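# Find the slack line and latch its clutch open

## Task

Five control lines run into a grey console, and one of them is disconnected inside so nothing tensions it; it looks the same as the others, so identify it by handling the lines. Use that line's red lever to open its clutch fully so that it stays open without help. The attempt fails if any other clutch's lever is lifted to its open point or close to it, even just to test, or if any other line is allowed to feed into the console. The result only counts if it holds with the robot no longer supporting it; release the lever and move the arm away at the end. Nothing may be pushed or knocked off the table.

## Robot and tools

Robot: one 7-joint arm with a parallel two-finger gripper and a single camera, cam_wrist (504x504 fisheye), on the hand. Joint order everywhere (rows, Joint positions, Joint velocities, Joint targets): waist, shoulder, upper arm roll, elbow, forearm roll, wrist pitch, wrist roll.

Frames: the scene frame has its origin on the table surface straight below the arm base, +z up, +y to the left when facing along +x. The base may be slightly tilted. end_effector_position (metres) and end_effector_quat_wxyz are in this frame; the position is the point between the closed finger pads and can be somewhat wrong at long reach. In the gripper frame the fingers point along +z and close along y. Closed fingertips extend about 33 mm past the reported point, open ones about 9 mm; while closing the tips advance about 24 mm, so keep that clearance over surfaces.

A row is 10 numbers: seven absolute joint target angles in radians (same order and meaning as Joint positions), then gripper position, gripper force_limit, gripper speed, each scaled -1 to 1. Position: +1 is wide open (140 mm), about -0.8 pads touch, -1 closes until blocked. force_limit: roughly 14 N at -1, 60 N at 0, 107 N at +1. speed: about 30, 140, 250 mm/s at -1, 0, +1. Joint ranges (rad): waist -2.744..2.744, shoulder -1.784..1.784, upper arm roll -2.901..2.901, elbow -3.042..-0.152, forearm roll -2.807..2.807, wrist pitch 0.544..4.517, wrist roll -3.016..3.016. Real ends may differ by up to 0.018; a target more than 0.018 beyond a stated end (and beyond the current angle) is rejected; targets past the real end are clipped, and "joint sent to its limit" may appear.

Tools:
- execute_actions(actions): a list of actions; each action is a table of 1 to 15 rows, one row per 1/30 s step, and if shorter the final row repeats to fill 15 steps (0.5 s). Empty list returns the current state and images only.
- move(target, speed, blocking): target is one 10-number row of absolute joint angles plus gripper values; every joint follows a path finishing at the same moment, so the hand travels on a curve and ignores obstacles. speed is rad/s for the joint with the longest travel, 0.01 to 2 (default 0.5); duration is clamped to 0.5-10 s. Gripper numbers apply immediately. blocking=false returns after 0.5 s while motion continues; then only wait or stop are allowed until an end is reported. Its result adds a move: line with the outcome (done, off_target, moving, held, fault), limits=held or limits=none, and the joint farthest from target.
- wait(seconds): 0 to 10; lets time pass holding the last command or a running move.
- stop(): brakes a running move; needs braking room; fingers continue.
- zoom_image(camera, region): camera "cam_wrist", region [x0, y0, x1, y1] in image pixels from the top-left, at most 504x504.
- finished_scene(scene): integer number of the current scene; ends it permanently and reports success.

Result lines: Joint positions/velocities (rad, rad/s); Joint targets = what joints are currently driven toward (may drift on its own; resend it to hold still); step readings with HELD where a row was limited; "joint command not followed" means the clearance check altered targets (mounting blocks and posts count as arm). object_status: 0 moving, 1 blocked while opening, 2 blocked while closing (a grip), 3 reached requested position or pads met. position_measured is in counts, 3 open to 230 closed, nonlinear. To squeeze harder on a held object, raise force_limit and nudge position (e.g. -1 to -0.98).

Motion limits: per step each joint target is kept close to its measured angle (0.248 rad for the first four joints, 0.677 forearm roll, 0.715 wrist pitch, 1.54 wrist roll), and targets implying a hand jump over 70 mm are scaled back, so large changes take several actions; finish incomplete motions in the next command.

Calibration of cam_wrist: fisheye, K=[[236.515,0,251.529],[0,236.278,249.578],[0,0,1]], D=[0.12,0,0,0], theta_max_deg=73.8; its pose follows the reported joints, with errors of about 0.5 degrees and 2.5 mm.

Cautions: contact torque reaching a joint's limit (waist 35, shoulder 35, upper arm roll 32, elbow 30, forearm roll 12, wrist pitch 12, wrist roll 12 N m) or external force of 40 N (held weight included) stops the arm for 10 s and drops the rest of the call. Faster moves and targets deeper past contact hit harder. Holding loads heats motors; MOTOR HOT warns, and an OVER-TEMPERATURE FAULT brakes the arm. Do not test-lift other levers toward open, do not let lines slide into the console, do not drop or knock items off the table, and release and back away before finishing.

Each tool is called after ">>>" as name(argument=value, ...), one argument or row to a line, values as JSON.

## Session

>>> execute_actions(
  actions=[],
)

Scene clock: 0.00 s.
end_effector_position=(+0.2520, +0.2948, +0.2543) position_measured=3 object_status=3 end_effector_quat_wxyz=(+0.420, +0.780, +0.463, +0.032)
Joint names: [waist, shoulder, upper arm roll, elbow, forearm roll, wrist pitch, wrist roll]
Joint positions: [ 1.22  -0.038  0.098 -2.216 -0.597  1.528 -1.116]
Joint velocities: [-0.001  0.    -0.    -0.     0.     0.001 -0.002]
Joint targets: [1.220 -0.038 0.098 -2.216 -0.597 1.528 -1.116]

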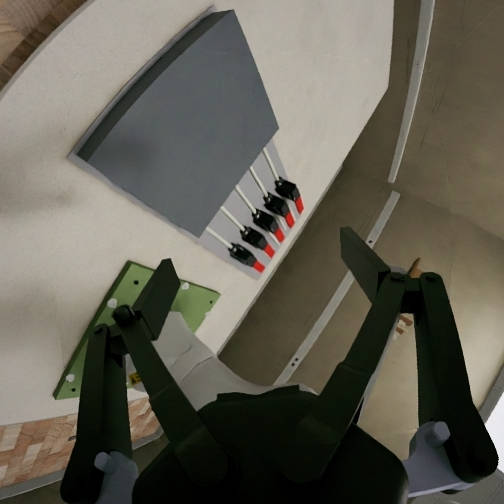

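>>> move(
  target=[-0.1,-0.3,0,-2.2,0,1.9,0.685,1,0,0],
  speed=0.8,
)

Scene clock: 4.77 s.
end_effector_position=(+0.4602, -0.0318, +0.3119) position_measured=3 object_status=3 end_effector_quat_wxyz=(-0.002, -0.399, +0.917, -0.005)
Joint names: [waist, shoulder, upper arm roll, elbow, forearm roll, wrist pitch, wrist roll]
Joint positions: [-0.098 -0.299 -0.002 -2.2   -0.004  1.898  0.68 ]
Joint velocities: [-0.    -0.     0.    -0.001 -0.001  0.     0.008]
Joint targets: [-0.100 -0.300 0.000 -2.200 0.000 1.900 0.685]
move: done; limits=none; farthest joint: the wrist roll, 0.005 radians from its target (1.801 radians at the start)
camera_calibration (this result's frames):
cam_wrist: T_world_to_cam=[[-0.594531, 0.804072, -0.000984748, 0.303043], [0.719751, 0.532729, 0.44515, -0.44212], [0.358457, 0.263947, -0.895455, 0.306317], [0, 0, 0, 1]] pos_world=[0.388583, -0.0889893, 0.471401]

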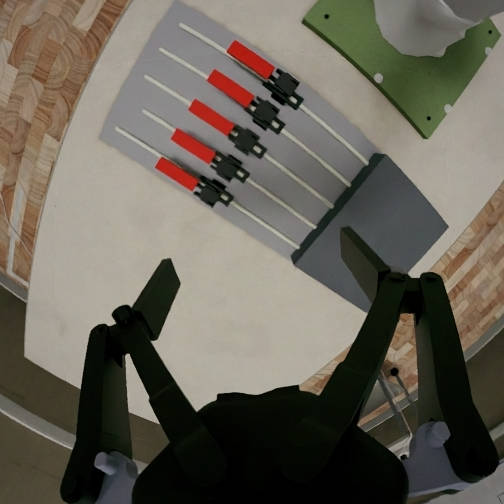

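>>> move(
  target=[-0.03,-0.314,0,-2.655,0,2.341,0,1,0,0],
  speed=0.6,
)

Scene clock: 8.43 s.
end_effector_position=(+0.4010, -0.0018, +0.1496) position_measured=3 object_status=3 end_effector_quat_wxyz=(+0.003, +0.704, -0.710, +0.004)
Joint names: [waist, shoulder, upper arm roll, elbow, forearm roll, wrist pitch, wrist roll]
Joint positions: [-0.032 -0.313 -0.001 -2.654 -0.004  2.339  0.005]
Joint velocities: [ 0.    -0.    -0.001  0.001 -0.     0.    -0.006]
Joint targets: [-0.030 -0.314 0.000 -2.655 0.000 2.341 0.000]
move: done; limits=none; farthest joint: the wrist roll, 0.005 radians from its target (0.682 radians at the start)
camera_calibration (this result's frames):
cam_wrist: T_world_to_cam=[[-0.981656, 0.190605, 0.00463378, 0.396826], [0.17302, 0.880352, 0.441639, -0.1229], [0.0800994, 0.434339, -0.897181, 0.286441], [0, 0, 0, 1]] pos_world=[0.387867, -0.0918541, 0.309428]

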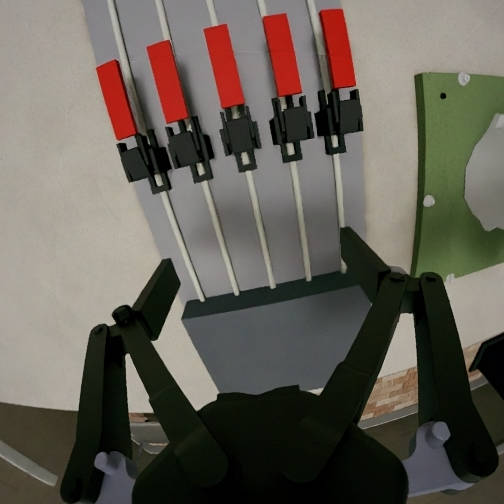

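>>> move(
  target=[0.042,-0.026,0,-2.6395,0,2.613,0.072,-1,0,1],
  speed=0.3,
)

Scene clock: 10.73 s.
end_effector_position=(+0.4247, +0.0282, +0.0597) position_measured=233 object_status=3 end_effector_quat_wxyz=(+0.003, +0.708, -0.706, +0.004)
Joint names: [waist, shoulder, upper arm roll, elbow, forearm roll, wrist pitch, wrist roll]
Joint positions: [ 0.04  -0.027 -0.001 -2.641 -0.004  2.61   0.067]
Joint velocities: [-0.     0.001  0.001  0.     0.     0.001  0.006]
Joint targets: [0.042 -0.026 0.000 -2.639 0.000 2.613 0.072]
move: done; limits=none; farthest joint: the wrist roll, 0.005 radians from its target (0.068 radians at the start)
camera_calibration (this result's frames):
cam_wrist: T_world_to_cam=[[-0.983659, 0.179972, 0.00491847, 0.415921], [0.163598, 0.882094, 0.441754, -0.109769], [0.0751648, 0.43534, -0.897123, 0.192998], [0, 0, 0, 1]] pos_world=[0.412576, -0.0620475, 0.219588]

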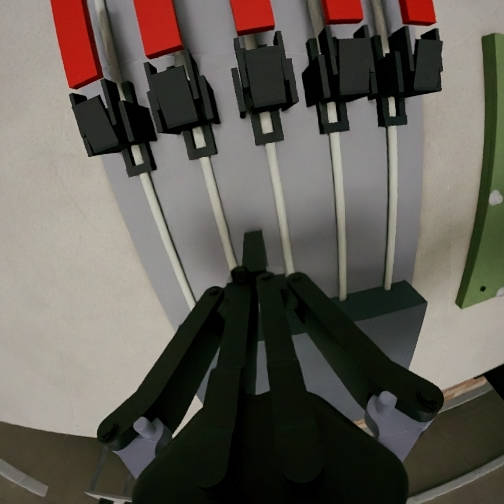

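>>> move(
  target=[0.042,0.009,0,-2.638,0,2.647,0.072,-1,0,1],
  speed=0.08,
)

>>> move(
  target=[0.042,0.09,0,-2.536,0,2.626,0.072,-1,0,1],
  speed=0.08,
)

Scene clock: 11.90 s.
end_effector_position=(+0.4261, +0.0282, +0.0483) position_measured=233 object_status=3 end_effector_quat_wxyz=(+0.003, +0.707, -0.707, +0.004)
Joint names: [waist, shoulder, upper arm roll, elbow, forearm roll, wrist pitch, wrist roll]
Joint positions: [ 0.04   0.007 -0.001 -2.639 -0.004  2.644  0.068]
Joint velocities: [ 0.     0.001  0.     0.002 -0.001  0.004 -0.   ]
Joint targets: [0.042 0.009 0.000 -2.638 0.000 2.647 0.072]
move: done; limits=none; farthest joint: the forearm roll, 0.004 radians from its target (0.004 radians at the start)
camera_calibration (this result's frames):
cam_wrist: T_world_to_cam=[[-0.98339, 0.181447, 0.00454091, 0.417179], [0.164744, 0.881804, 0.441906, -0.105458], [0.0761784, 0.435314, -0.89705, 0.182174], [0, 0, 0, 1]] pos_world=[0.413746, -0.0620054, 0.208128]

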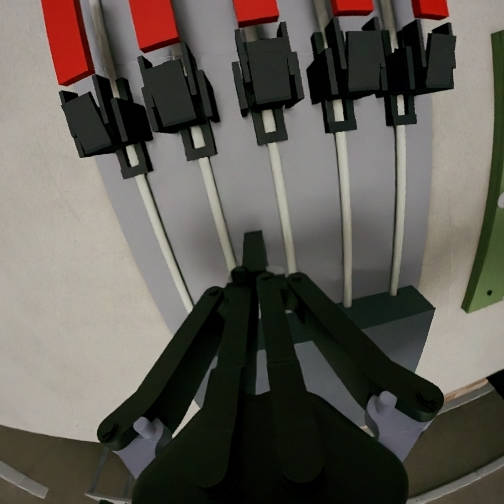

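Scene clock: 13.57 s.
end_effector_position=(+0.4527, +0.0299, +0.0464) position_measured=233 object_status=3 end_effector_quat_wxyz=(+0.007, +0.707, -0.707, +0.001)
Joint names: [waist, shoulder, upper arm roll, elbow, forearm roll, wrist pitch, wrist roll]
Joint positions: [ 0.04   0.082 -0.001 -2.541 -0.004  2.609  0.069]
Joint velocities: [ 0.001  0.     0.     0.002  0.001 -0.003  0.001]
Joint targets: [0.042 0.090 0.000 -2.536 0.000 2.626 0.072]
move: off_target; limits=none; farthest joint: the wrist pitch, 0.017 radians from its target (0.018 radians at the start)
camera_calibration (this result's frames):
cam_wrist: T_world_to_cam=[[-0.983156, 0.182074, 0.015895, 0.442362], [0.170463, 0.882129, 0.439079, -0.112943], [0.0659234, 0.434393, -0.898308, 0.182443], [0, 0, 0, 1]] pos_world=[0.442137, -0.0601639, 0.20645]

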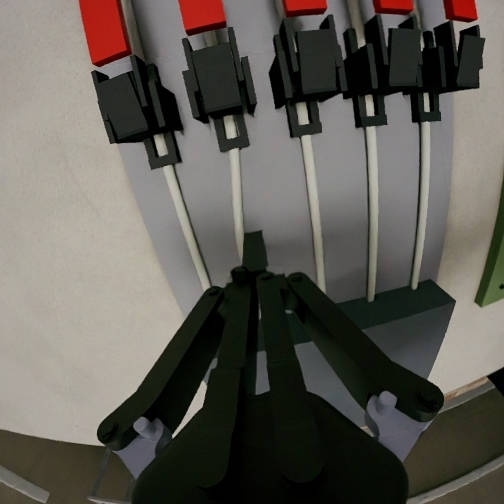

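>>> move(
  target=[0.042,-0.0774,0,-2.7466,0,2.669,0.072,-1,0,1],
  speed=0.1,
)

Scene clock: 16.20 s.
end_effector_position=(+0.3960, +0.0263, +0.0501) position_measured=233 object_status=3 end_effector_quat_wxyz=(-0.000, +0.707, -0.707, +0.007)
Joint names: [waist, shoulder, upper arm roll, elbow, forearm roll, wrist pitch, wrist roll]
Joint positions: [ 0.04  -0.077 -0.001 -2.743 -0.004  2.672  0.069]
Joint velocities: [-0.    -0.001 -0.    -0.    -0.     0.003 -0.   ]
Joint targets: [0.042 -0.077 0.000 -2.747 0.000 2.669 0.072]
move: done; limits=none; farthest joint: the elbow, 0.004 radians from its target (0.206 radians at the start)
camera_calibration (this result's frames):
cam_wrist: T_world_to_cam=[[-0.983325, 0.181827, -0.00330517, 0.388303], [0.161491, 0.88142, 0.443868, -0.098424], [0.0836202, 0.435933, -0.896086, 0.183924], [0, 0, 0, 1]] pos_world=[0.382343, -0.0640295, 0.209783]

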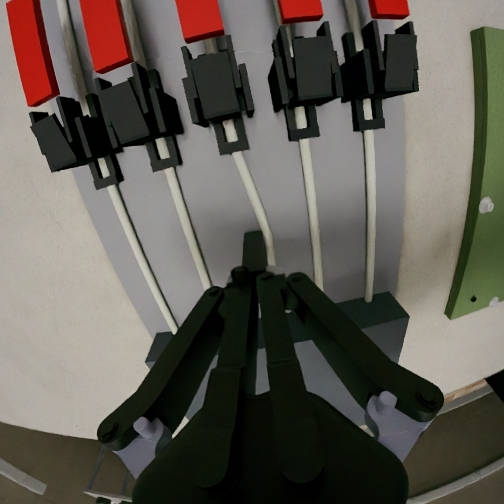

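>>> move(
  target=[0.042,-0.104,0,-2.779,0,2.675,0.072,-1,0,1],
  speed=0.06,
)

>>> move(
  target=[0.042,0.009,0,-2.638,0,2.647,0.072,-1,0,1],
  speed=0.12,
)

Scene clock: 17.27 s.
end_effector_position=(+0.3904, +0.0260, +0.0530) position_measured=233 object_status=3 end_effector_quat_wxyz=(-0.005, +0.707, -0.707, +0.011)
Joint names: [waist, shoulder, upper arm roll, elbow, forearm roll, wrist pitch, wrist roll]
Joint positions: [ 0.04  -0.107 -0.001 -2.772 -0.004  2.683  0.069]
Joint velocities: [-0.001 -0.001  0.001 -0.001  0.001  0.003  0.   ]
Joint targets: [0.042 -0.104 0.000 -2.779 0.000 2.675 0.072]
move: done; limits=none; farthest joint: the wrist pitch, 0.008 radians from its target (0.003 radians at the start)
camera_calibration (this result's frames):
cam_wrist: T_world_to_cam=[[-0.983241, 0.181712, -0.0147668, 0.383432], [0.156122, 0.881061, 0.446495, -0.0965262], [0.0941438, 0.436707, -0.894664, 0.182871], [0, 0, 0, 1]] pos_world=[0.37486, -0.0644898, 0.212369]

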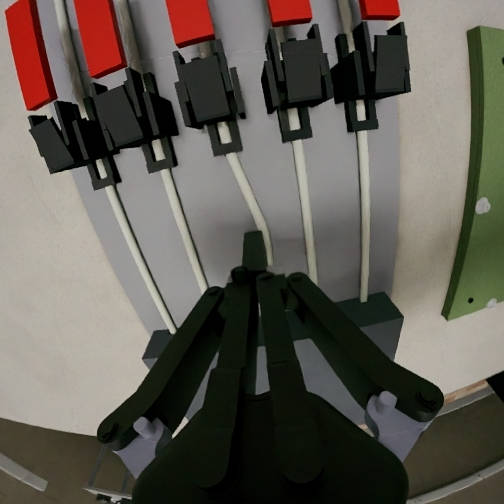

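Scene clock: 18.77 s.
end_effector_position=(+0.4277, +0.0284, +0.0488) position_measured=233 object_status=3 end_effector_quat_wxyz=(+0.001, +0.707, -0.707, +0.006)
Joint names: [waist, shoulder, upper arm roll, elbow, forearm roll, wrist pitch, wrist roll]
Joint positions: [ 0.04   0.007 -0.001 -2.639 -0.003  2.65   0.069]
Joint velocities: [ 0.001  0.001  0.     0.001  0.001 -0.005  0.   ]
Joint targets: [0.042 0.009 0.000 -2.638 0.000 2.647 0.072]
move: done; limits=none; farthest joint: the forearm roll, 0.003 radians from its target (0.004 radians at the start)
camera_calibration (this result's frames):
cam_wrist: T_world_to_cam=[[-0.983321, 0.181876, -0.000555856, 0.418962], [0.162805, 0.881568, 0.443095, -0.10527], [0.0810782, 0.435614, -0.896475, 0.180279], [0, 0, 0, 1]] pos_world=[0.414496, -0.0619289, 0.208493]

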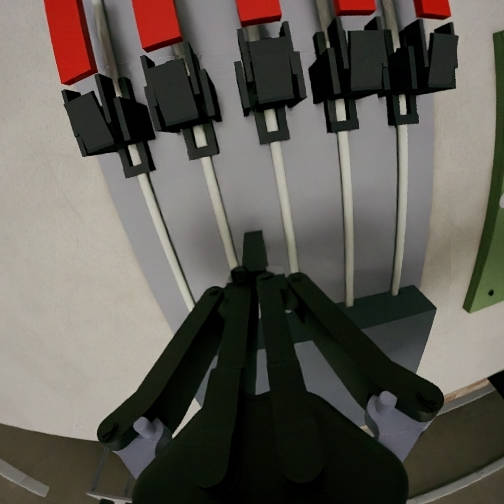

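>>> move(
  target=[0.042,-0.14,0,-2.64,0,2.50,0.072,-1,0,1],
  speed=0.3,
)

>>> move(
  target=[0.067,-0.483,0,-2.956,0,2.473,0.097,-1,0,1],
  speed=0.4,
)

>>> move(
  target=[0.067,-0.2955,0,-2.9845,0,2.689,0.097,-1,0,1],
  speed=0.2,
)

>>> move(
  target=[0.067,-0.204,0,-2.8925,0,2.688,0.097,-1,0,1],
  speed=0.08,
)

>>> move(
  target=[0.067,-0.2955,0,-2.9845,0,2.689,0.097,-1,0,1],
  speed=0.1,
)

Scene clock: 20.60 s.
end_effector_position=(+0.4210, +0.0283, +0.0978) position_measured=233 object_status=3 end_effector_quat_wxyz=(+0.002, +0.707, -0.707, +0.006)
Joint names: [waist, shoulder, upper arm roll, elbow, forearm roll, wrist pitch, wrist roll]
Joint positions: [ 0.04  -0.138 -0.001 -2.639 -0.003  2.503  0.069]
Joint velocities: [-0.     0.     0.     0.    -0.001 -0.005  0.   ]
Joint targets: [0.042 -0.140 0.000 -2.640 0.000 2.500 0.072]
move: done; limits=none; farthest joint: the forearm roll, 0.003 radians from its target (0.003 radians at the start)
camera_calibration (this result's frames):
cam_wrist: T_world_to_cam=[[-0.983275, 0.182127, 0.000665059, 0.412302], [0.163608, 0.881678, 0.442579, -0.126093], [0.0800194, 0.435286, -0.896729, 0.225288], [0, 0, 0, 1]] pos_world=[0.408008, -0.0619822, 0.257554]

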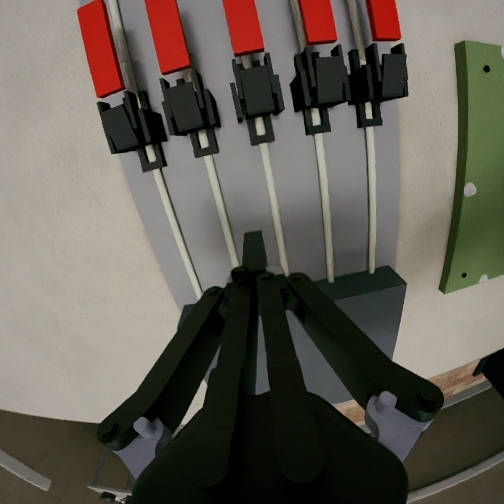

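Scene clock: 22.00 s.
end_effector_position=(+0.3164, +0.0294, +0.0995) position_measured=233 object_status=3 end_effector_quat_wxyz=(+0.001, +0.708, -0.706, +0.006)
Joint names: [waist, shoulder, upper arm roll, elbow, forearm roll, wrist pitch, wrist roll]
Joint positions: [ 0.065 -0.481 -0.001 -2.955 -0.003  2.475  0.092]
Joint velocities: [-0.    -0.     0.001 -0.001  0.    -0.001  0.006]
Joint targets: [0.067 -0.483 0.000 -2.956 0.000 2.473 0.097]
move: done; limits=none; farthest joint: the wrist roll, 0.005 radians from its target (0.028 radians at the start)
camera_calibration (this result's frames):
cam_wrist: T_world_to_cam=[[-0.983647, 0.180104, 0.000598375, 0.30943], [0.161736, 0.881854, 0.442917, -0.11019], [0.0792436, 0.435771, -0.896562, 0.234967], [0, 0, 0, 1]] pos_world=[0.303572, -0.0609494, 0.259282]

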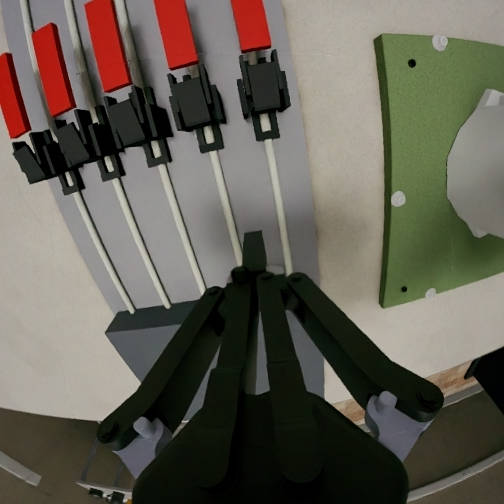

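Scene clock: 23.77 s.
end_effector_position=(+0.3158, +0.0291, +0.0490) position_measured=233 object_status=3 end_effector_quat_wxyz=(+0.002, +0.707, -0.707, +0.005)
Joint names: [waist, shoulder, upper arm roll, elbow, forearm roll, wrist pitch, wrist roll]
Joint positions: [ 0.065 -0.297 -0.001 -2.984 -0.003  2.686  0.094]
Joint velocities: [-0.001 -0.001  0.001 -0.    -0.     0.005 -0.   ]
Joint targets: [0.067 -0.295 0.000 -2.985 0.000 2.689 0.097]
move: done; limits=none; farthest joint: the forearm roll, 0.003 radians from its target (0.003 radians at the start)
camera_calibration (this result's frames):
cam_wrist: T_world_to_cam=[[-0.983404, 0.181409, 0.00255717, 0.308666], [0.163767, 0.881527, 0.442822, -0.088053], [0.0780776, 0.435892, -0.896606, 0.190234], [0, 0, 0, 1]] pos_world=[0.303111, -0.0612953, 0.208768]

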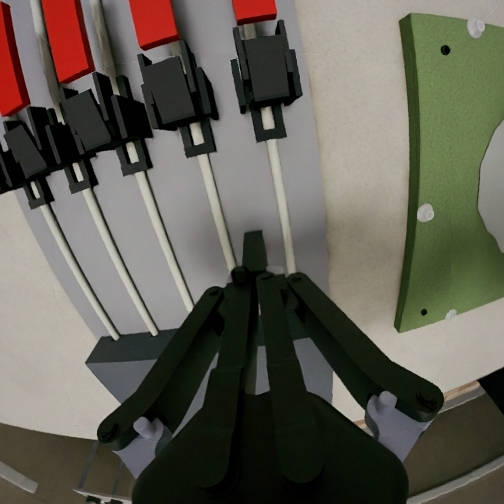

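Scene clock: 25.27 s.
end_effector_position=(+0.3411, +0.0313, +0.0466) position_measured=233 object_status=3 end_effector_quat_wxyz=(+0.006, +0.707, -0.707, +0.002)
Joint names: [waist, shoulder, upper arm roll, elbow, forearm roll, wrist pitch, wrist roll]
Joint positions: [ 0.065 -0.204 -0.001 -2.897 -0.003  2.683  0.094]
Joint velocities: [ 0.001  0.001  0.001  0.003  0.001 -0.002  0.   ]
Joint targets: [0.067 -0.204 0.000 -2.893 0.000 2.688 0.097]
move: done; limits=none; farthest joint: the wrist pitch, 0.005 radians from its target (0.002 radians at the start)
camera_calibration (this result's frames):
cam_wrist: T_world_to_cam=[[-0.983244, 0.181919, 0.0117182, 0.332629], [0.168413, 0.881877, 0.440375, -0.0946001], [0.0697787, 0.43497, -0.897737, 0.18806], [0, 0, 0, 1]] pos_world=[0.329865, -0.0588862, 0.20659]

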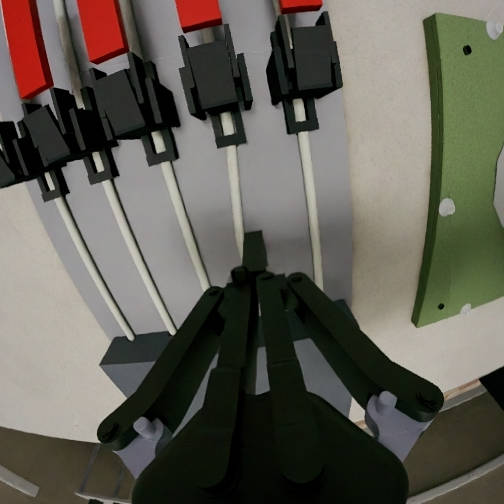

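Scene clock: 26.50 s.
end_effector_position=(+0.3152, +0.0290, +0.0482) position_measured=233 object_status=3 end_effector_quat_wxyz=(+0.003, +0.707, -0.707, +0.004)
Joint names: [waist, shoulder, upper arm roll, elbow, forearm roll, wrist pitch, wrist roll]
Joint positions: [ 0.065 -0.294 -0.001 -2.983 -0.003  2.687  0.094]
Joint velocities: [ 0.001  0.    -0.    -0.001  0.     0.002 -0.001]
Joint targets: [0.067 -0.295 0.000 -2.985 0.000 2.689 0.097]
move: done; limits=none; farthest joint: the forearm roll, 0.003 radians from its target (0.003 radians at the start)
camera_calibration (this result's frames):
cam_wrist: T_world_to_cam=[[-0.983323, 0.1818, 0.00492348, 0.307945], [0.1652, 0.881561, 0.442221, -0.0879489], [0.0760555, 0.43566, -0.896893, 0.190188], [0, 0, 0, 1]] pos_world=[0.302874, -0.0613094, 0.207955]

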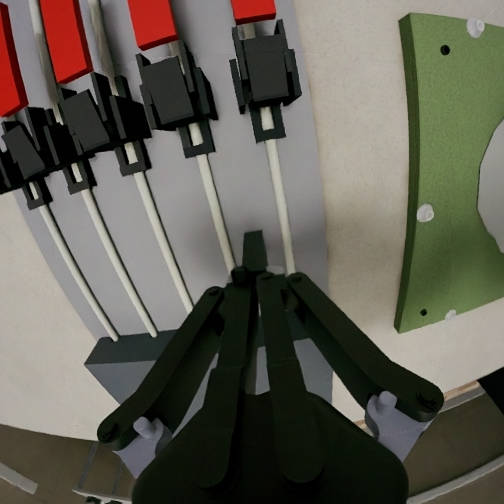

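>>> move(
  target=[0.067,-0.357,0,-3.015,0,2.568,0.097,-1,0,1],
  speed=0.08,
)

>>> move(
  target=[0.067,-0.2955,0,-2.9845,0,2.689,0.097,-1,0,1],
  speed=0.12,
)

Scene clock: 28.73 s.
end_effector_position=(+0.2835, +0.0264, +0.0509) position_measured=233 object_status=3 end_effector_quat_wxyz=(+0.030, +0.707, -0.707, -0.018)
Joint names: [waist, shoulder, upper arm roll, elbow, forearm roll, wrist pitch, wrist roll]
Joint positions: [ 0.066 -0.359 -0.001 -3.009 -0.003  2.578  0.094]
Joint velocities: [-0.    -0.    -0.001 -0.     0.001 -0.003 -0.001]
Joint targets: [0.067 -0.357 0.000 -3.015 0.000 2.568 0.097]
move: done; limits=none; farthest joint: the wrist pitch, 0.010 radians from its target (0.119 radians at the start)
camera_calibration (this result's frames):
cam_wrist: T_world_to_cam=[[-0.980521, 0.182717, 0.072058, 0.27302], [0.195927, 0.884131, 0.424176, -0.0894813], [0.0137953, 0.430032, -0.902708, 0.214304], [0, 0, 0, 1]] pos_world=[0.282277, -0.0629296, 0.211737]

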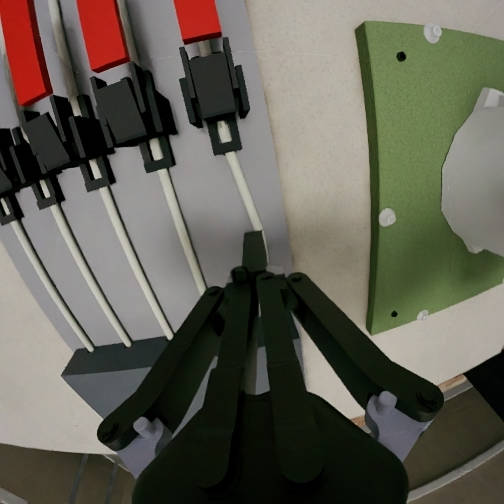

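Scene clock: 30.23 s.
end_effector_position=(+0.3145, +0.0293, +0.0483) position_measured=233 object_status=3 end_effector_quat_wxyz=(+0.003, +0.707, -0.707, +0.004)
Joint names: [waist, shoulder, upper arm roll, elbow, forearm roll, wrist pitch, wrist roll]
Joint positions: [ 0.066 -0.297 -0.001 -2.986 -0.003  2.686  0.094]
Joint velocities: [ 0.    -0.    -0.    -0.     0.     0.004 -0.001]
Joint targets: [0.067 -0.295 0.000 -2.985 0.000 2.689 0.097]
move: done; limits=none; farthest joint: the forearm roll, 0.003 radians from its target (0.003 radians at the start)
camera_calibration (this result's frames):
cam_wrist: T_world_to_cam=[[-0.98333, 0.181772, 0.00467302, 0.307188], [0.16503, 0.881382, 0.442641, -0.0881129], [0.0763412, 0.436033, -0.896687, 0.190172], [0, 0, 0, 1]] pos_world=[0.30209, -0.0610983, 0.208091]

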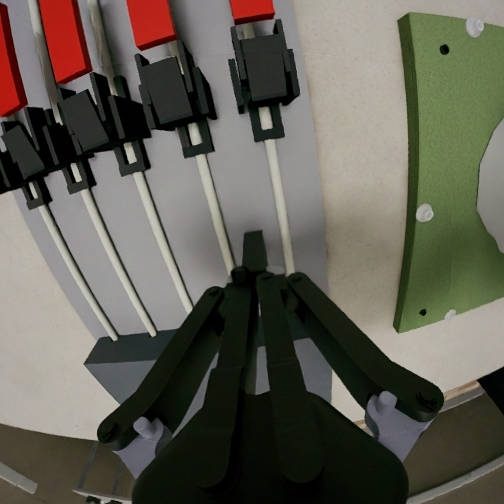

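>>> move(
  target=[0.067,-0.483,0,-2.956,0,2.473,0.097,-1,0,1],
  speed=0.4,
)

>>> move(
  target=[0.035,0,0,-2.45,0,2.45,0.065,-1,0,1],
  speed=0.4,
)

>>> move(
  target=[0.035,0.1313,0,-2.461,0,2.592,0.065,-1,0,1],
  speed=0.15,
)

>>> move(
  target=[0.035,0.2098,0,-2.3443,0,2.554,0.065,-1,0,1],
  speed=0.08,
)

>>> move(
  target=[0.035,0.1313,0,-2.461,0,2.592,0.065,-1,0,1],
  speed=0.12,
)

Scene clock: 32.77 s.
end_effector_position=(+0.3155, +0.0297, +0.0989) position_measured=233 object_status=3 end_effector_quat_wxyz=(+0.002, +0.707, -0.707, +0.005)
Joint names: [waist, shoulder, upper arm roll, elbow, forearm roll, wrist pitch, wrist roll]
Joint positions: [ 0.066 -0.481 -0.001 -2.957 -0.003  2.476  0.094]
Joint velocities: [-0.    -0.001 -0.001 -0.     0.001 -0.004 -0.   ]
Joint targets: [0.067 -0.483 0.000 -2.956 0.000 2.473 0.097]
move: done; limits=none; farthest joint: the forearm roll, 0.003 radians from its target (0.003 radians at the start)
camera_calibration (this result's frames):
cam_wrist: T_world_to_cam=[[-0.983305, 0.181954, 0.00194282, 0.308193], [0.163964, 0.881354, 0.443092, -0.110757], [0.0789101, 0.436013, -0.896474, 0.23439], [0, 0, 0, 1]] pos_world=[0.302712, -0.0606579, 0.258601]

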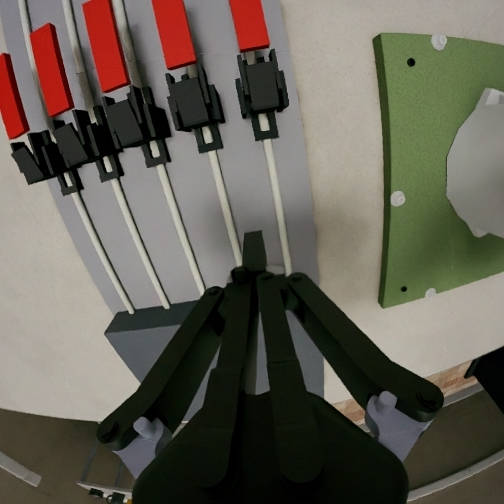

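Scene clock: 34.53 s.
end_effector_position=(+0.4781, +0.0307, +0.1054) position_measured=233 object_status=3 end_effector_quat_wxyz=(+0.001, +0.705, -0.709, +0.006)
Joint names: [waist, shoulder, upper arm roll, elbow, forearm roll, wrist pitch, wrist roll]
Joint positions: [ 0.037 -0.002 -0.001 -2.451 -0.003  2.452  0.07 ]
Joint velocities: [-0.001  0.     0.001  0.001 -0.001 -0.003 -0.006]
Joint targets: [0.035 -0.000 0.000 -2.450 0.000 2.450 0.065]
move: done; limits=none; farthest joint: the wrist roll, 0.005 radians from its target (0.029 radians at the start)
camera_calibration (this result's frames):
cam_wrist: T_world_to_cam=[[-0.982418, 0.186692, -0.000326725, 0.467495], [0.167224, 0.88075, 0.443076, -0.142684], [0.0830065, 0.435231, -0.896484, 0.225033], [0, 0, 0, 1]] pos_world=[0.464456, -0.0595497, 0.265111]

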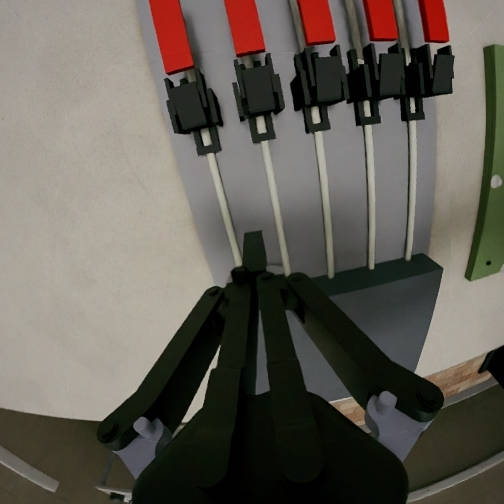

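Scene clock: 36.07 s.
end_effector_position=(+0.4806, +0.0304, +0.0506) position_measured=233 object_status=3 end_effector_quat_wxyz=(+0.003, +0.706, -0.708, +0.005)
Joint names: [waist, shoulder, upper arm roll, elbow, forearm roll, wrist pitch, wrist roll]
Joint positions: [ 0.037  0.13  -0.001 -2.461 -0.003  2.589  0.068]
Joint velocities: [-0.001 -0.    -0.001 -0.001  0.     0.005 -0.001]
Joint targets: [0.035 0.131 0.000 -2.461 0.000 2.592 0.065]
move: done; limits=none; farthest joint: the forearm roll, 0.003 radians from its target (0.003 radians at the start)
camera_calibration (this result's frames):
cam_wrist: T_world_to_cam=[[-0.982691, 0.185218, 0.00359249, 0.470016], [0.167678, 0.881056, 0.442294, -0.118796], [0.0787555, 0.435241, -0.896863, 0.177898], [0, 0, 0, 1]] pos_world=[0.46779, -0.0598181, 0.210404]

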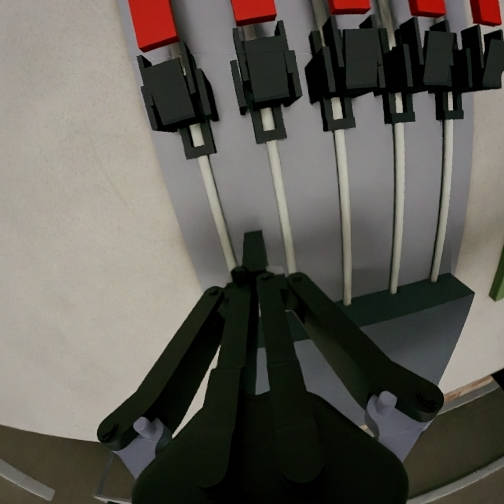

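Scene clock: 37.87 s.
end_effector_position=(+0.5153, +0.0325, +0.0507) position_measured=233 object_status=3 end_effector_quat_wxyz=(+0.001, +0.706, -0.708, +0.006)
Joint names: [waist, shoulder, upper arm roll, elbow, forearm roll, wrist pitch, wrist roll]
Joint positions: [ 0.037  0.208 -0.001 -2.346 -0.003  2.556  0.068]
Joint velocities: [-0.001  0.002 -0.     0.001  0.002 -0.003 -0.002]
Joint targets: [0.035 0.210 0.000 -2.344 0.000 2.554 0.065]
move: done; limits=none; farthest joint: the forearm roll, 0.003 radians from its target (0.003 radians at the start)
camera_calibration (this result's frames):
cam_wrist: T_world_to_cam=[[-0.982702, 0.185194, -0.000151478, 0.503855], [0.165964, 0.881025, 0.443003, -0.125654], [0.0821748, 0.435315, -0.89652, 0.172552], [0, 0, 0, 1]] pos_world=[0.501814, -0.0577207, 0.210438]

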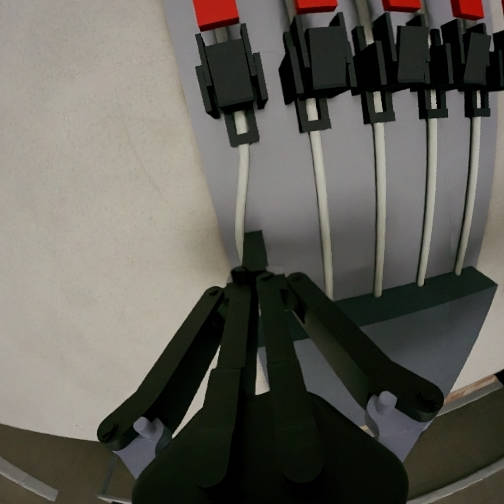

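Scene clock: 39.23 s.
end_effector_position=(+0.4803, +0.0303, +0.0495) position_measured=233 object_status=3 end_effector_quat_wxyz=(+0.003, +0.706, -0.708, +0.004)
Joint names: [waist, shoulder, upper arm roll, elbow, forearm roll, wrist pitch, wrist roll]
Joint positions: [ 0.037  0.133 -0.001 -2.46  -0.003  2.589  0.068]
Joint velocities: [-0.    -0.     0.001 -0.    -0.     0.004  0.001]
Joint targets: [0.035 0.131 0.000 -2.461 0.000 2.592 0.065]
move: done; limits=none; farthest joint: the forearm roll, 0.003 radians from its target (0.003 radians at the start)
camera_calibration (this result's frames):
cam_wrist: T_world_to_cam=[[-0.982687, 0.185193, 0.0055142, 0.469599], [0.168531, 0.881117, 0.441849, -0.11858], [0.0769686, 0.435128, -0.897073, 0.177855], [0, 0, 0, 1]] pos_world=[0.467764, -0.0598729, 0.209354]

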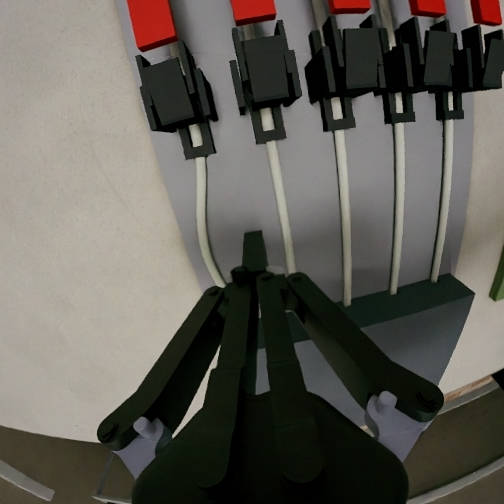

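>>> move(
  target=[0.035,-0.07,0,-2.45,0,2.38,0.065,-1,0,1],
  speed=0.3,
)

>>> move(
  target=[-0.375,0.1258,0,-2.2059,0,2.332,-0.345,-0.3,-1,0],
  speed=0.4,
)

Scene clock: 41.07 s.
end_effector_position=(+0.4723, +0.0305, +0.1319) position_measured=233 object_status=3 end_effector_quat_wxyz=(+0.001, +0.706, -0.708, +0.006)
Joint names: [waist, shoulder, upper arm roll, elbow, forearm roll, wrist pitch, wrist roll]
Joint positions: [ 0.037 -0.069 -0.001 -2.45  -0.003  2.383  0.068]
Joint velocities: [-0.    -0.001  0.001  0.002  0.001 -0.005  0.   ]
Joint targets: [0.035 -0.070 0.000 -2.450 0.000 2.380 0.065]
move: done; limits=none; farthest joint: the forearm roll, 0.003 radians from its target (0.003 radians at the start)
camera_calibration (this result's frames):
cam_wrist: T_world_to_cam=[[-0.982654, 0.185449, 0.000344209, 0.461949], [0.166421, 0.881009, 0.442862, -0.152884], [0.081825, 0.435238, -0.89659, 0.249987], [0, 0, 0, 1]] pos_world=[0.458924, -0.0597797, 0.291683]

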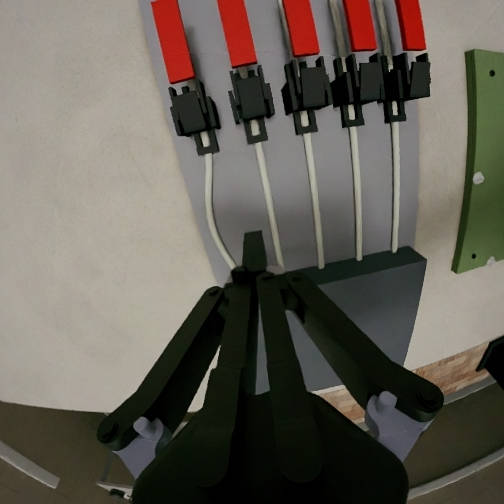

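Scene clock: 43.40 s.
end_effector_position=(+0.5116, -0.1853, +0.1327) position_measured=167 object_status=3 end_effector_quat_wxyz=(+0.002, +0.705, -0.709, +0.006)
Joint names: [waist, shoulder, upper arm roll, elbow, forearm roll, wrist pitch, wrist roll]
Joint positions: [-0.374  0.124 -0.002 -2.207 -0.003  2.334 -0.34 ]
Joint velocities: [ 0.002 -0.001  0.001  0.001  0.001  0.    -0.006]
Joint targets: [-0.375 0.126 0.000 -2.206 0.000 2.332 -0.345]
move: done; limits=none; farthest joint: the wrist roll, 0.005 radians from its target (0.413 radians at the start)
camera_calibration (this result's frames):
cam_wrist: T_world_to_cam=[[-0.982074, 0.188496, 0.000380038, 0.54088], [0.169278, 0.881055, 0.441688, 0.0290473], [0.0829215, 0.433834, -0.897169, 0.340627], [0, 0, 0, 1]] pos_world=[0.498022, -0.275322, 0.292564]

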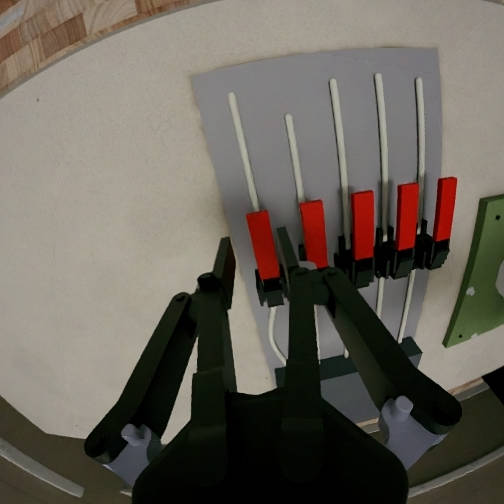

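>>> move(
  target=[-0.38,0.15,0,-2.245,0,2.395,-0.35,-0.3,-1,0],
  speed=0.15,
)

>>> move(
  target=[-0.38,0.2127,0,-2.2608,0,2.4735,-0.35,-0.3,-1,0],
  speed=0.08,
)

Scene clock: 47.27 s.
end_effector_position=(+0.5045, -0.1852, +0.1089) position_measured=167 object_status=3 end_effector_quat_wxyz=(+0.003, +0.706, -0.709, +0.004)
Joint names: [waist, shoulder, upper arm roll, elbow, forearm roll, wrist pitch, wrist roll]
Joint positions: [-0.378  0.149 -0.002 -2.244 -0.003  2.392 -0.346]
Joint velocities: [-0.001 -0.001  0.     0.001 -0.     0.005 -0.001]
Joint targets: [-0.380 0.150 0.000 -2.245 0.000 2.395 -0.350]
move: done; limits=none; farthest joint: the wrist roll, 0.004 radians from its target (0.008 radians at the start)
camera_calibration (this result's frames):
cam_wrist: T_world_to_cam=[[-0.982497, 0.186237, 0.00394876, 0.533236], [0.16875, 0.880869, 0.442259, 0.0408571], [0.0788865, 0.435184, -0.896879, 0.32208], [0, 0, 0, 1]] pos_world=[0.4916, -0.275462, 0.268692]

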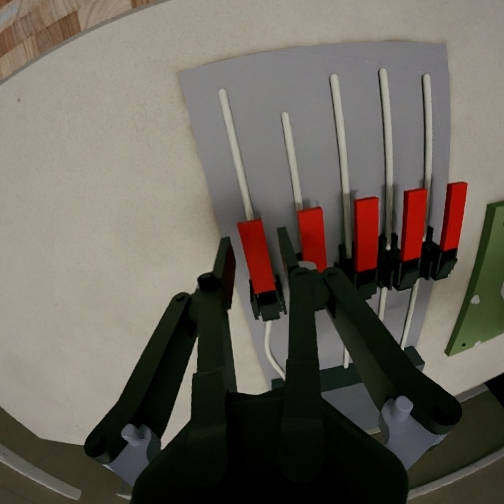

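Scene clock: 48.80 s.
end_effector_position=(+0.5046, -0.1855, +0.0759) position_measured=167 object_status=3 end_effector_quat_wxyz=(+0.003, +0.706, -0.708, +0.005)
Joint names: [waist, shoulder, upper arm roll, elbow, forearm roll, wrist pitch, wrist roll]
Joint positions: [-0.378  0.212 -0.002 -2.26  -0.003  2.471 -0.347]
Joint velocities: [-0.001  0.002 -0.001 -0.001  0.     0.004 -0.   ]
Joint targets: [-0.380 0.213 0.000 -2.261 0.000 2.473 -0.350]
move: done; limits=none; farthest joint: the forearm roll, 0.003 radians from its target (0.003 radians at the start)
camera_calibration (this result's frames):
cam_wrist: T_world_to_cam=[[-0.982604, 0.185679, 0.00356417, 0.533502], [0.168084, 0.880998, 0.442255, 0.056012], [0.0789777, 0.435161, -0.896882, 0.292526], [0, 0, 0, 1]] pos_world=[0.491703, -0.275703, 0.235689]

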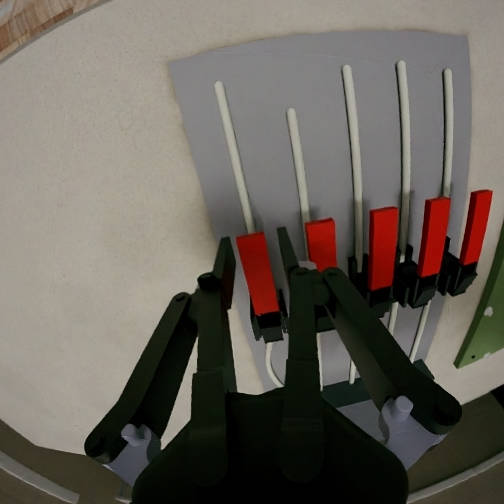

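>>> move(
  target=[-0.38,0.218,0,-2.253,0,2.471,-0.35,-1,-0.6,0],
  speed=0.05,
)

>>> move(
  target=[-0.368,0.15,0,-2.245,0,2.395,-0.338,-1,-0.6,0],
  speed=0.06,
)

Scene clock: 49.73 s.
end_effector_position=(+0.5056, -0.1856, +0.0760) position_measured=199 object_status=2 end_effector_quat_wxyz=(+0.003, +0.708, -0.706, +0.004)
Joint names: [waist, shoulder, upper arm roll, elbow, forearm roll, wrist pitch, wrist roll]
Joint positions: [-0.378  0.214 -0.001 -2.255 -0.003  2.468 -0.352]
Joint velocities: [ 0.    -0.     0.001  0.    -0.001 -0.001 -0.001]
Joint targets: [-0.380 0.218 0.000 -2.253 0.000 2.471 -0.350]
move: done; limits=none; farthest joint: the shoulder, 0.004 radians from its target (0.006 radians at the start)
camera_calibration (this result's frames):
cam_wrist: T_world_to_cam=[[-0.983699, 0.17976, 0.00467179, 0.533845], [0.163239, 0.881791, 0.44249, 0.058466], [0.0754224, 0.43604, -0.896761, 0.294563], [0, 0, 0, 1]] pos_world=[0.493383, -0.27596, 0.235788]

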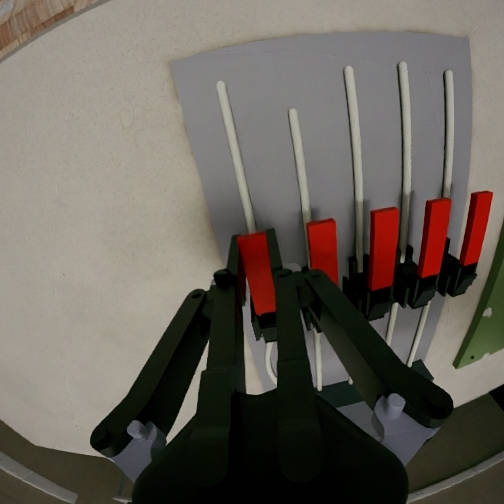

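Scene clock: 51.30 s.
end_effector_position=(+0.5050, -0.1768, +0.1023) position_measured=199 object_status=2 end_effector_quat_wxyz=(+0.003, +0.707, -0.707, +0.002)
Joint names: [waist, shoulder, upper arm roll, elbow, forearm roll, wrist pitch, wrist roll]
Joint positions: [-0.367  0.159  0.002 -2.249 -0.001  2.401 -0.336]
Joint velocities: [ 0.001 -0.     0.001  0.     0.001 -0.001  0.002]
Joint targets: [-0.368 0.150 0.000 -2.245 0.000 2.395 -0.338]
move: done; limits=none; farthest joint: the shoulder, 0.009 radians from its target (0.064 radians at the start)
camera_calibration (this result's frames):
cam_wrist: T_world_to_cam=[[-0.983121, 0.182708, 0.00955055, 0.531304], [0.167857, 0.879979, 0.444366, 0.0363193], [0.0727852, 0.438469, -0.895794, 0.315991], [0, 0, 0, 1]] pos_world=[0.49324, -0.267586, 0.26185]

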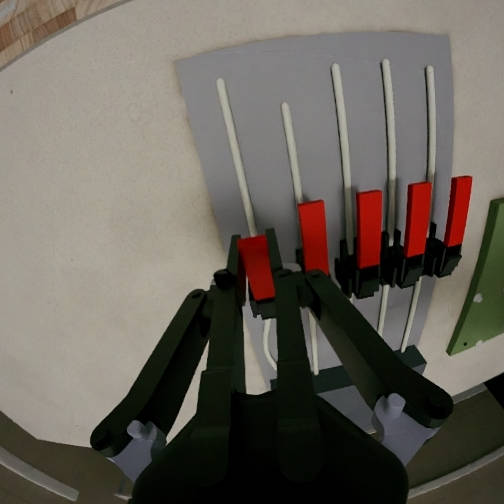

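>>> move(
  target=[-0.32,0.0797,0,-2.2618,0,2.3415,-0.29,-1,-0.6,0],
  speed=0.06,
)

Scene clock: 53.33 s.
end_effector_position=(+0.5044, -0.1546, +0.1286) position_measured=199 object_status=2 end_effector_quat_wxyz=(+0.002, +0.702, -0.712, +0.004)
Joint names: [waist, shoulder, upper arm roll, elbow, forearm roll, wrist pitch, wrist roll]
Joint positions: [-0.324  0.09  -0.001 -2.264 -0.001  2.352 -0.283]
Joint velocities: [ 0.001  0.001 -0.    -0.001  0.    -0.     0.006]
Joint targets: [-0.320 0.080 0.000 -2.262 0.000 2.341 -0.290]
move: done; limits=none; farthest joint: the shoulder, 0.010 radians from its target (0.079 radians at the start)
camera_calibration (this result's frames):
cam_wrist: T_world_to_cam=[[-0.980512, 0.196408, 0.00455491, 0.527888], [0.178037, 0.878519, 0.44329, -0.0000397979], [0.0830641, 0.435462, -0.896366, 0.324281], [0, 0, 0, 1]] pos_world=[0.490672, -0.244859, 0.288288]

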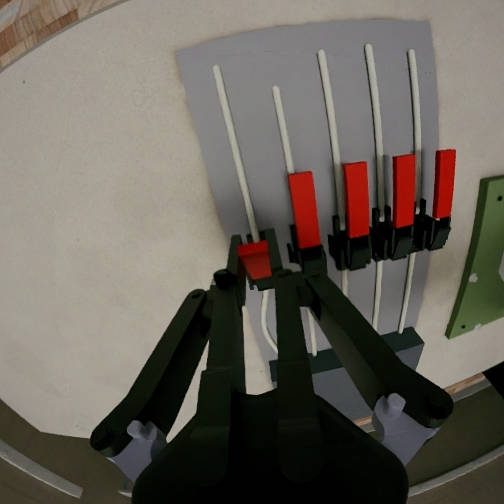

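>>> move(
  target=[-0.258,0.0356,0,-2.2866,0,2.322,-0.228,-1,-0.6,0],
  speed=0.05,
)

>>> move(
  target=[-0.197,0.0184,0,-2.3084,0,2.327,-0.167,-1,-0.6,0],
  speed=0.05,
)

Scene clock: 55.47 s.
end_effector_position=(+0.5041, -0.1317, +0.1415) position_measured=199 object_status=2 end_effector_quat_wxyz=(+0.002, +0.698, -0.716, +0.009)
Joint names: [waist, shoulder, upper arm roll, elbow, forearm roll, wrist pitch, wrist roll]
Joint positions: [-0.272  0.044 -0.01  -2.286 -0.006  2.338 -0.225]
Joint velocities: [ 0.001  0.     0.    -0.    -0.001 -0.001  0.002]
Joint targets: [-0.258 0.036 0.000 -2.287 0.000 2.322 -0.228]
move: off_target; limits=none; farthest joint: the wrist pitch, 0.016 radians from its target (0.030 radians at the start)
camera_calibration (this result's frames):
cam_wrist: T_world_to_cam=[[-0.978128, 0.207963, -0.00409414, 0.524583], [0.185048, 0.879005, 0.439439, -0.028718], [0.0949856, 0.42907, -0.898263, 0.319274], [0, 0, 0, 1]] pos_world=[0.488097, -0.220841, 0.301559]

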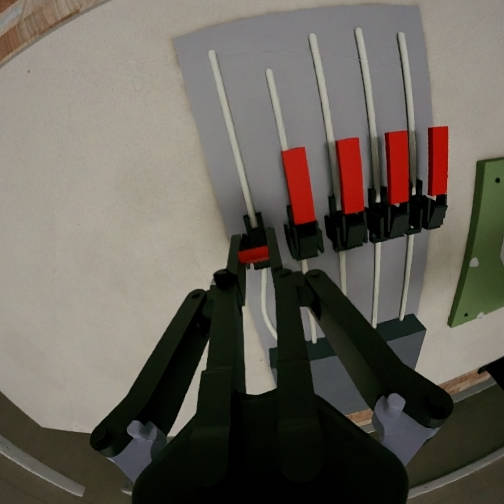

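Scene clock: 57.50 s.
end_effector_position=(+0.5042, -0.1060, +0.1470) position_measured=199 object_status=2 end_effector_quat_wxyz=(+0.002, +0.694, -0.720, +0.011)
Joint names: [waist, shoulder, upper arm roll, elbow, forearm roll, wrist pitch, wrist roll]
Joint positions: [-0.216  0.017 -0.017 -2.305 -0.011  2.332 -0.16 ]
Joint velocities: [-0.001 -0.001 -0.002  0.    -0.    -0.     0.004]
Joint targets: [-0.197 0.018 0.000 -2.308 0.000 2.327 -0.167]
move: off_target; limits=none; farthest joint: the waist, 0.019 radians from its target (0.075 radians at the start)
camera_calibration (this result's frames):
cam_wrist: T_world_to_cam=[[-0.975733, 0.218819, -0.00793031, 0.519828], [0.19346, 0.878484, 0.436851, -0.0576495], [0.102558, 0.424716, -0.899499, 0.309181], [0, 0, 0, 1]] pos_world=[0.486657, -0.194418, 0.307414]

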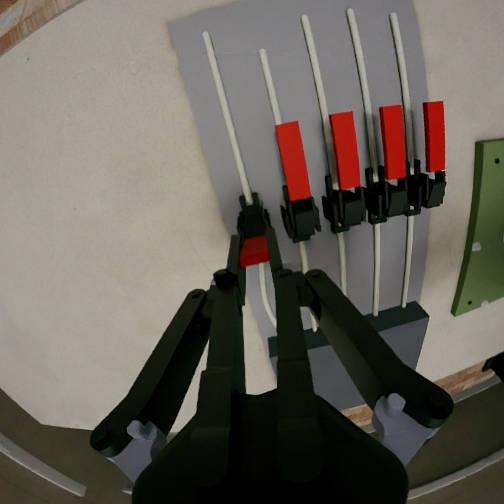

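>>> move(
  target=[-0.14,0.014,0,-2.322,0,2.336,-0.13,-1,-0.6,0],
  speed=0.05,
)

Scene clock: 59.47 s.
end_effector_position=(+0.5043, -0.0808, +0.1457) position_measured=199 object_status=2 end_effector_quat_wxyz=(+0.004, +0.699, -0.715, +0.011)
Joint names: [waist, shoulder, upper arm roll, elbow, forearm roll, wrist pitch, wrist roll]
Joint positions: [-0.163  0.008 -0.02  -2.319 -0.016  2.334 -0.122]
Joint velocities: [ 0.001  0.    -0.    -0.002  0.     0.     0.003]
Joint targets: [-0.140 0.014 0.000 -2.322 0.000 2.336 -0.130]
move: off_target; limits=none; farthest joint: the waist, 0.023 radians from its target (0.076 radians at the start)
camera_calibration (this result's frames):
cam_wrist: T_world_to_cam=[[-0.978781, 0.204839, -0.0052804, 0.514415], [0.182305, 0.882294, 0.433961, -0.0728313], [0.093551, 0.42379, -0.900916, 0.301936], [0, 0, 0, 1]] pos_world=[0.488531, -0.169071, 0.306341]

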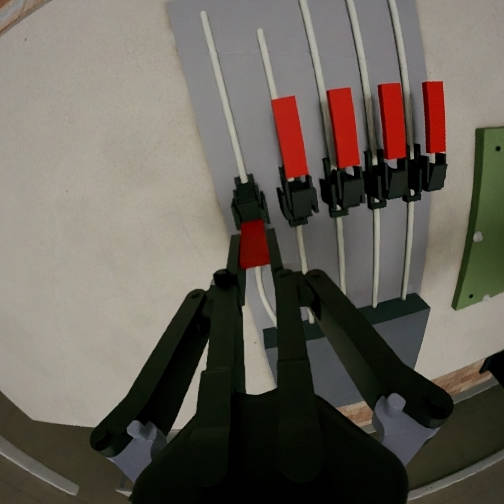

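>>> move(
  target=[-0.09,0.028,0,-2.332,0,2.36,-0.085,-1,-0.6,0],
  speed=0.05,
)

Scene clock: 61.37 s.
end_effector_position=(+0.5041, -0.0479, +0.1339) position_measured=199 object_status=2 end_effector_quat_wxyz=(+0.007, +0.708, -0.706, +0.007)
Joint names: [waist, shoulder, upper arm roll, elbow, forearm roll, wrist pitch, wrist roll]
Joint positions: [-0.105  0.023 -0.014 -2.332 -0.015  2.352 -0.083]
Joint velocities: [-0.001 -0.     0.001  0.     0.001  0.002  0.006]
Joint targets: [-0.090 0.028 0.000 -2.332 0.000 2.360 -0.085]
move: off_target; limits=none; farthest joint: the waist, 0.015 radians from its target (0.073 radians at the start)
camera_calibration (this result's frames):
cam_wrist: T_world_to_cam=[[-0.983572, 0.180451, 0.00478883, 0.507355], [0.164625, 0.885798, 0.433891, -0.0876438], [0.0740539, 0.427551, -0.900953, 0.287348], [0, 0, 0, 1]] pos_world=[0.49217, -0.136774, 0.294485]

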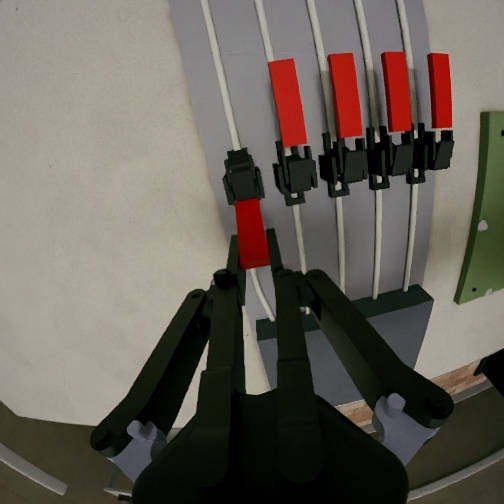

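Past the peak resistance, probably. Continue down the arc.

>>> move(
  target=[-0.065,0.066,0,-2.345,0,2.411,-0.05,-1,-0.6,0],
  speed=0.04,
)

Scene clock: 63.30 s.
end_effector_position=(+0.5043, -0.0236, +0.1138) position_measured=199 object_status=2 end_effector_quat_wxyz=(+0.006, +0.708, -0.706, +0.002)
Joint names: [waist, shoulder, upper arm roll, elbow, forearm roll, wrist pitch, wrist roll]
Joint positions: [-0.07   0.058 -0.004 -2.345 -0.005  2.395 -0.046]
Joint velocities: [-0.     0.001  0.001  0.     0.001  0.002  0.006]
Joint targets: [-0.065 0.066 0.000 -2.345 0.000 2.411 -0.050]
move: off_target; limits=none; farthest joint: the wrist pitch, 0.016 radians from its target (0.059 radians at the start)
camera_calibration (this result's frames):
cam_wrist: T_world_to_cam=[[-0.983753, 0.179177, 0.0112263, 0.502542], [0.165815, 0.882861, 0.439388, -0.10178], [0.0688172, 0.434111, -0.898227, 0.261393], [0, 0, 0, 1]] pos_world=[0.493266, -0.11366, 0.27387]

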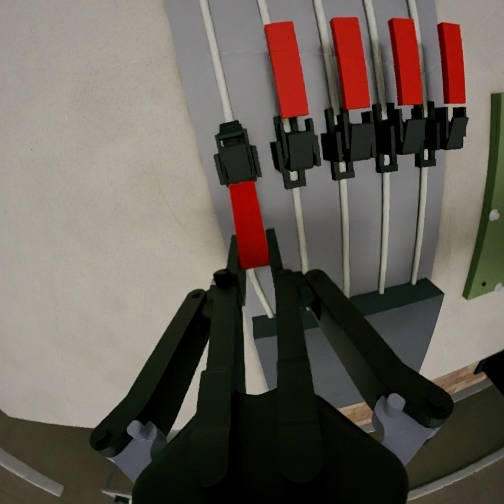

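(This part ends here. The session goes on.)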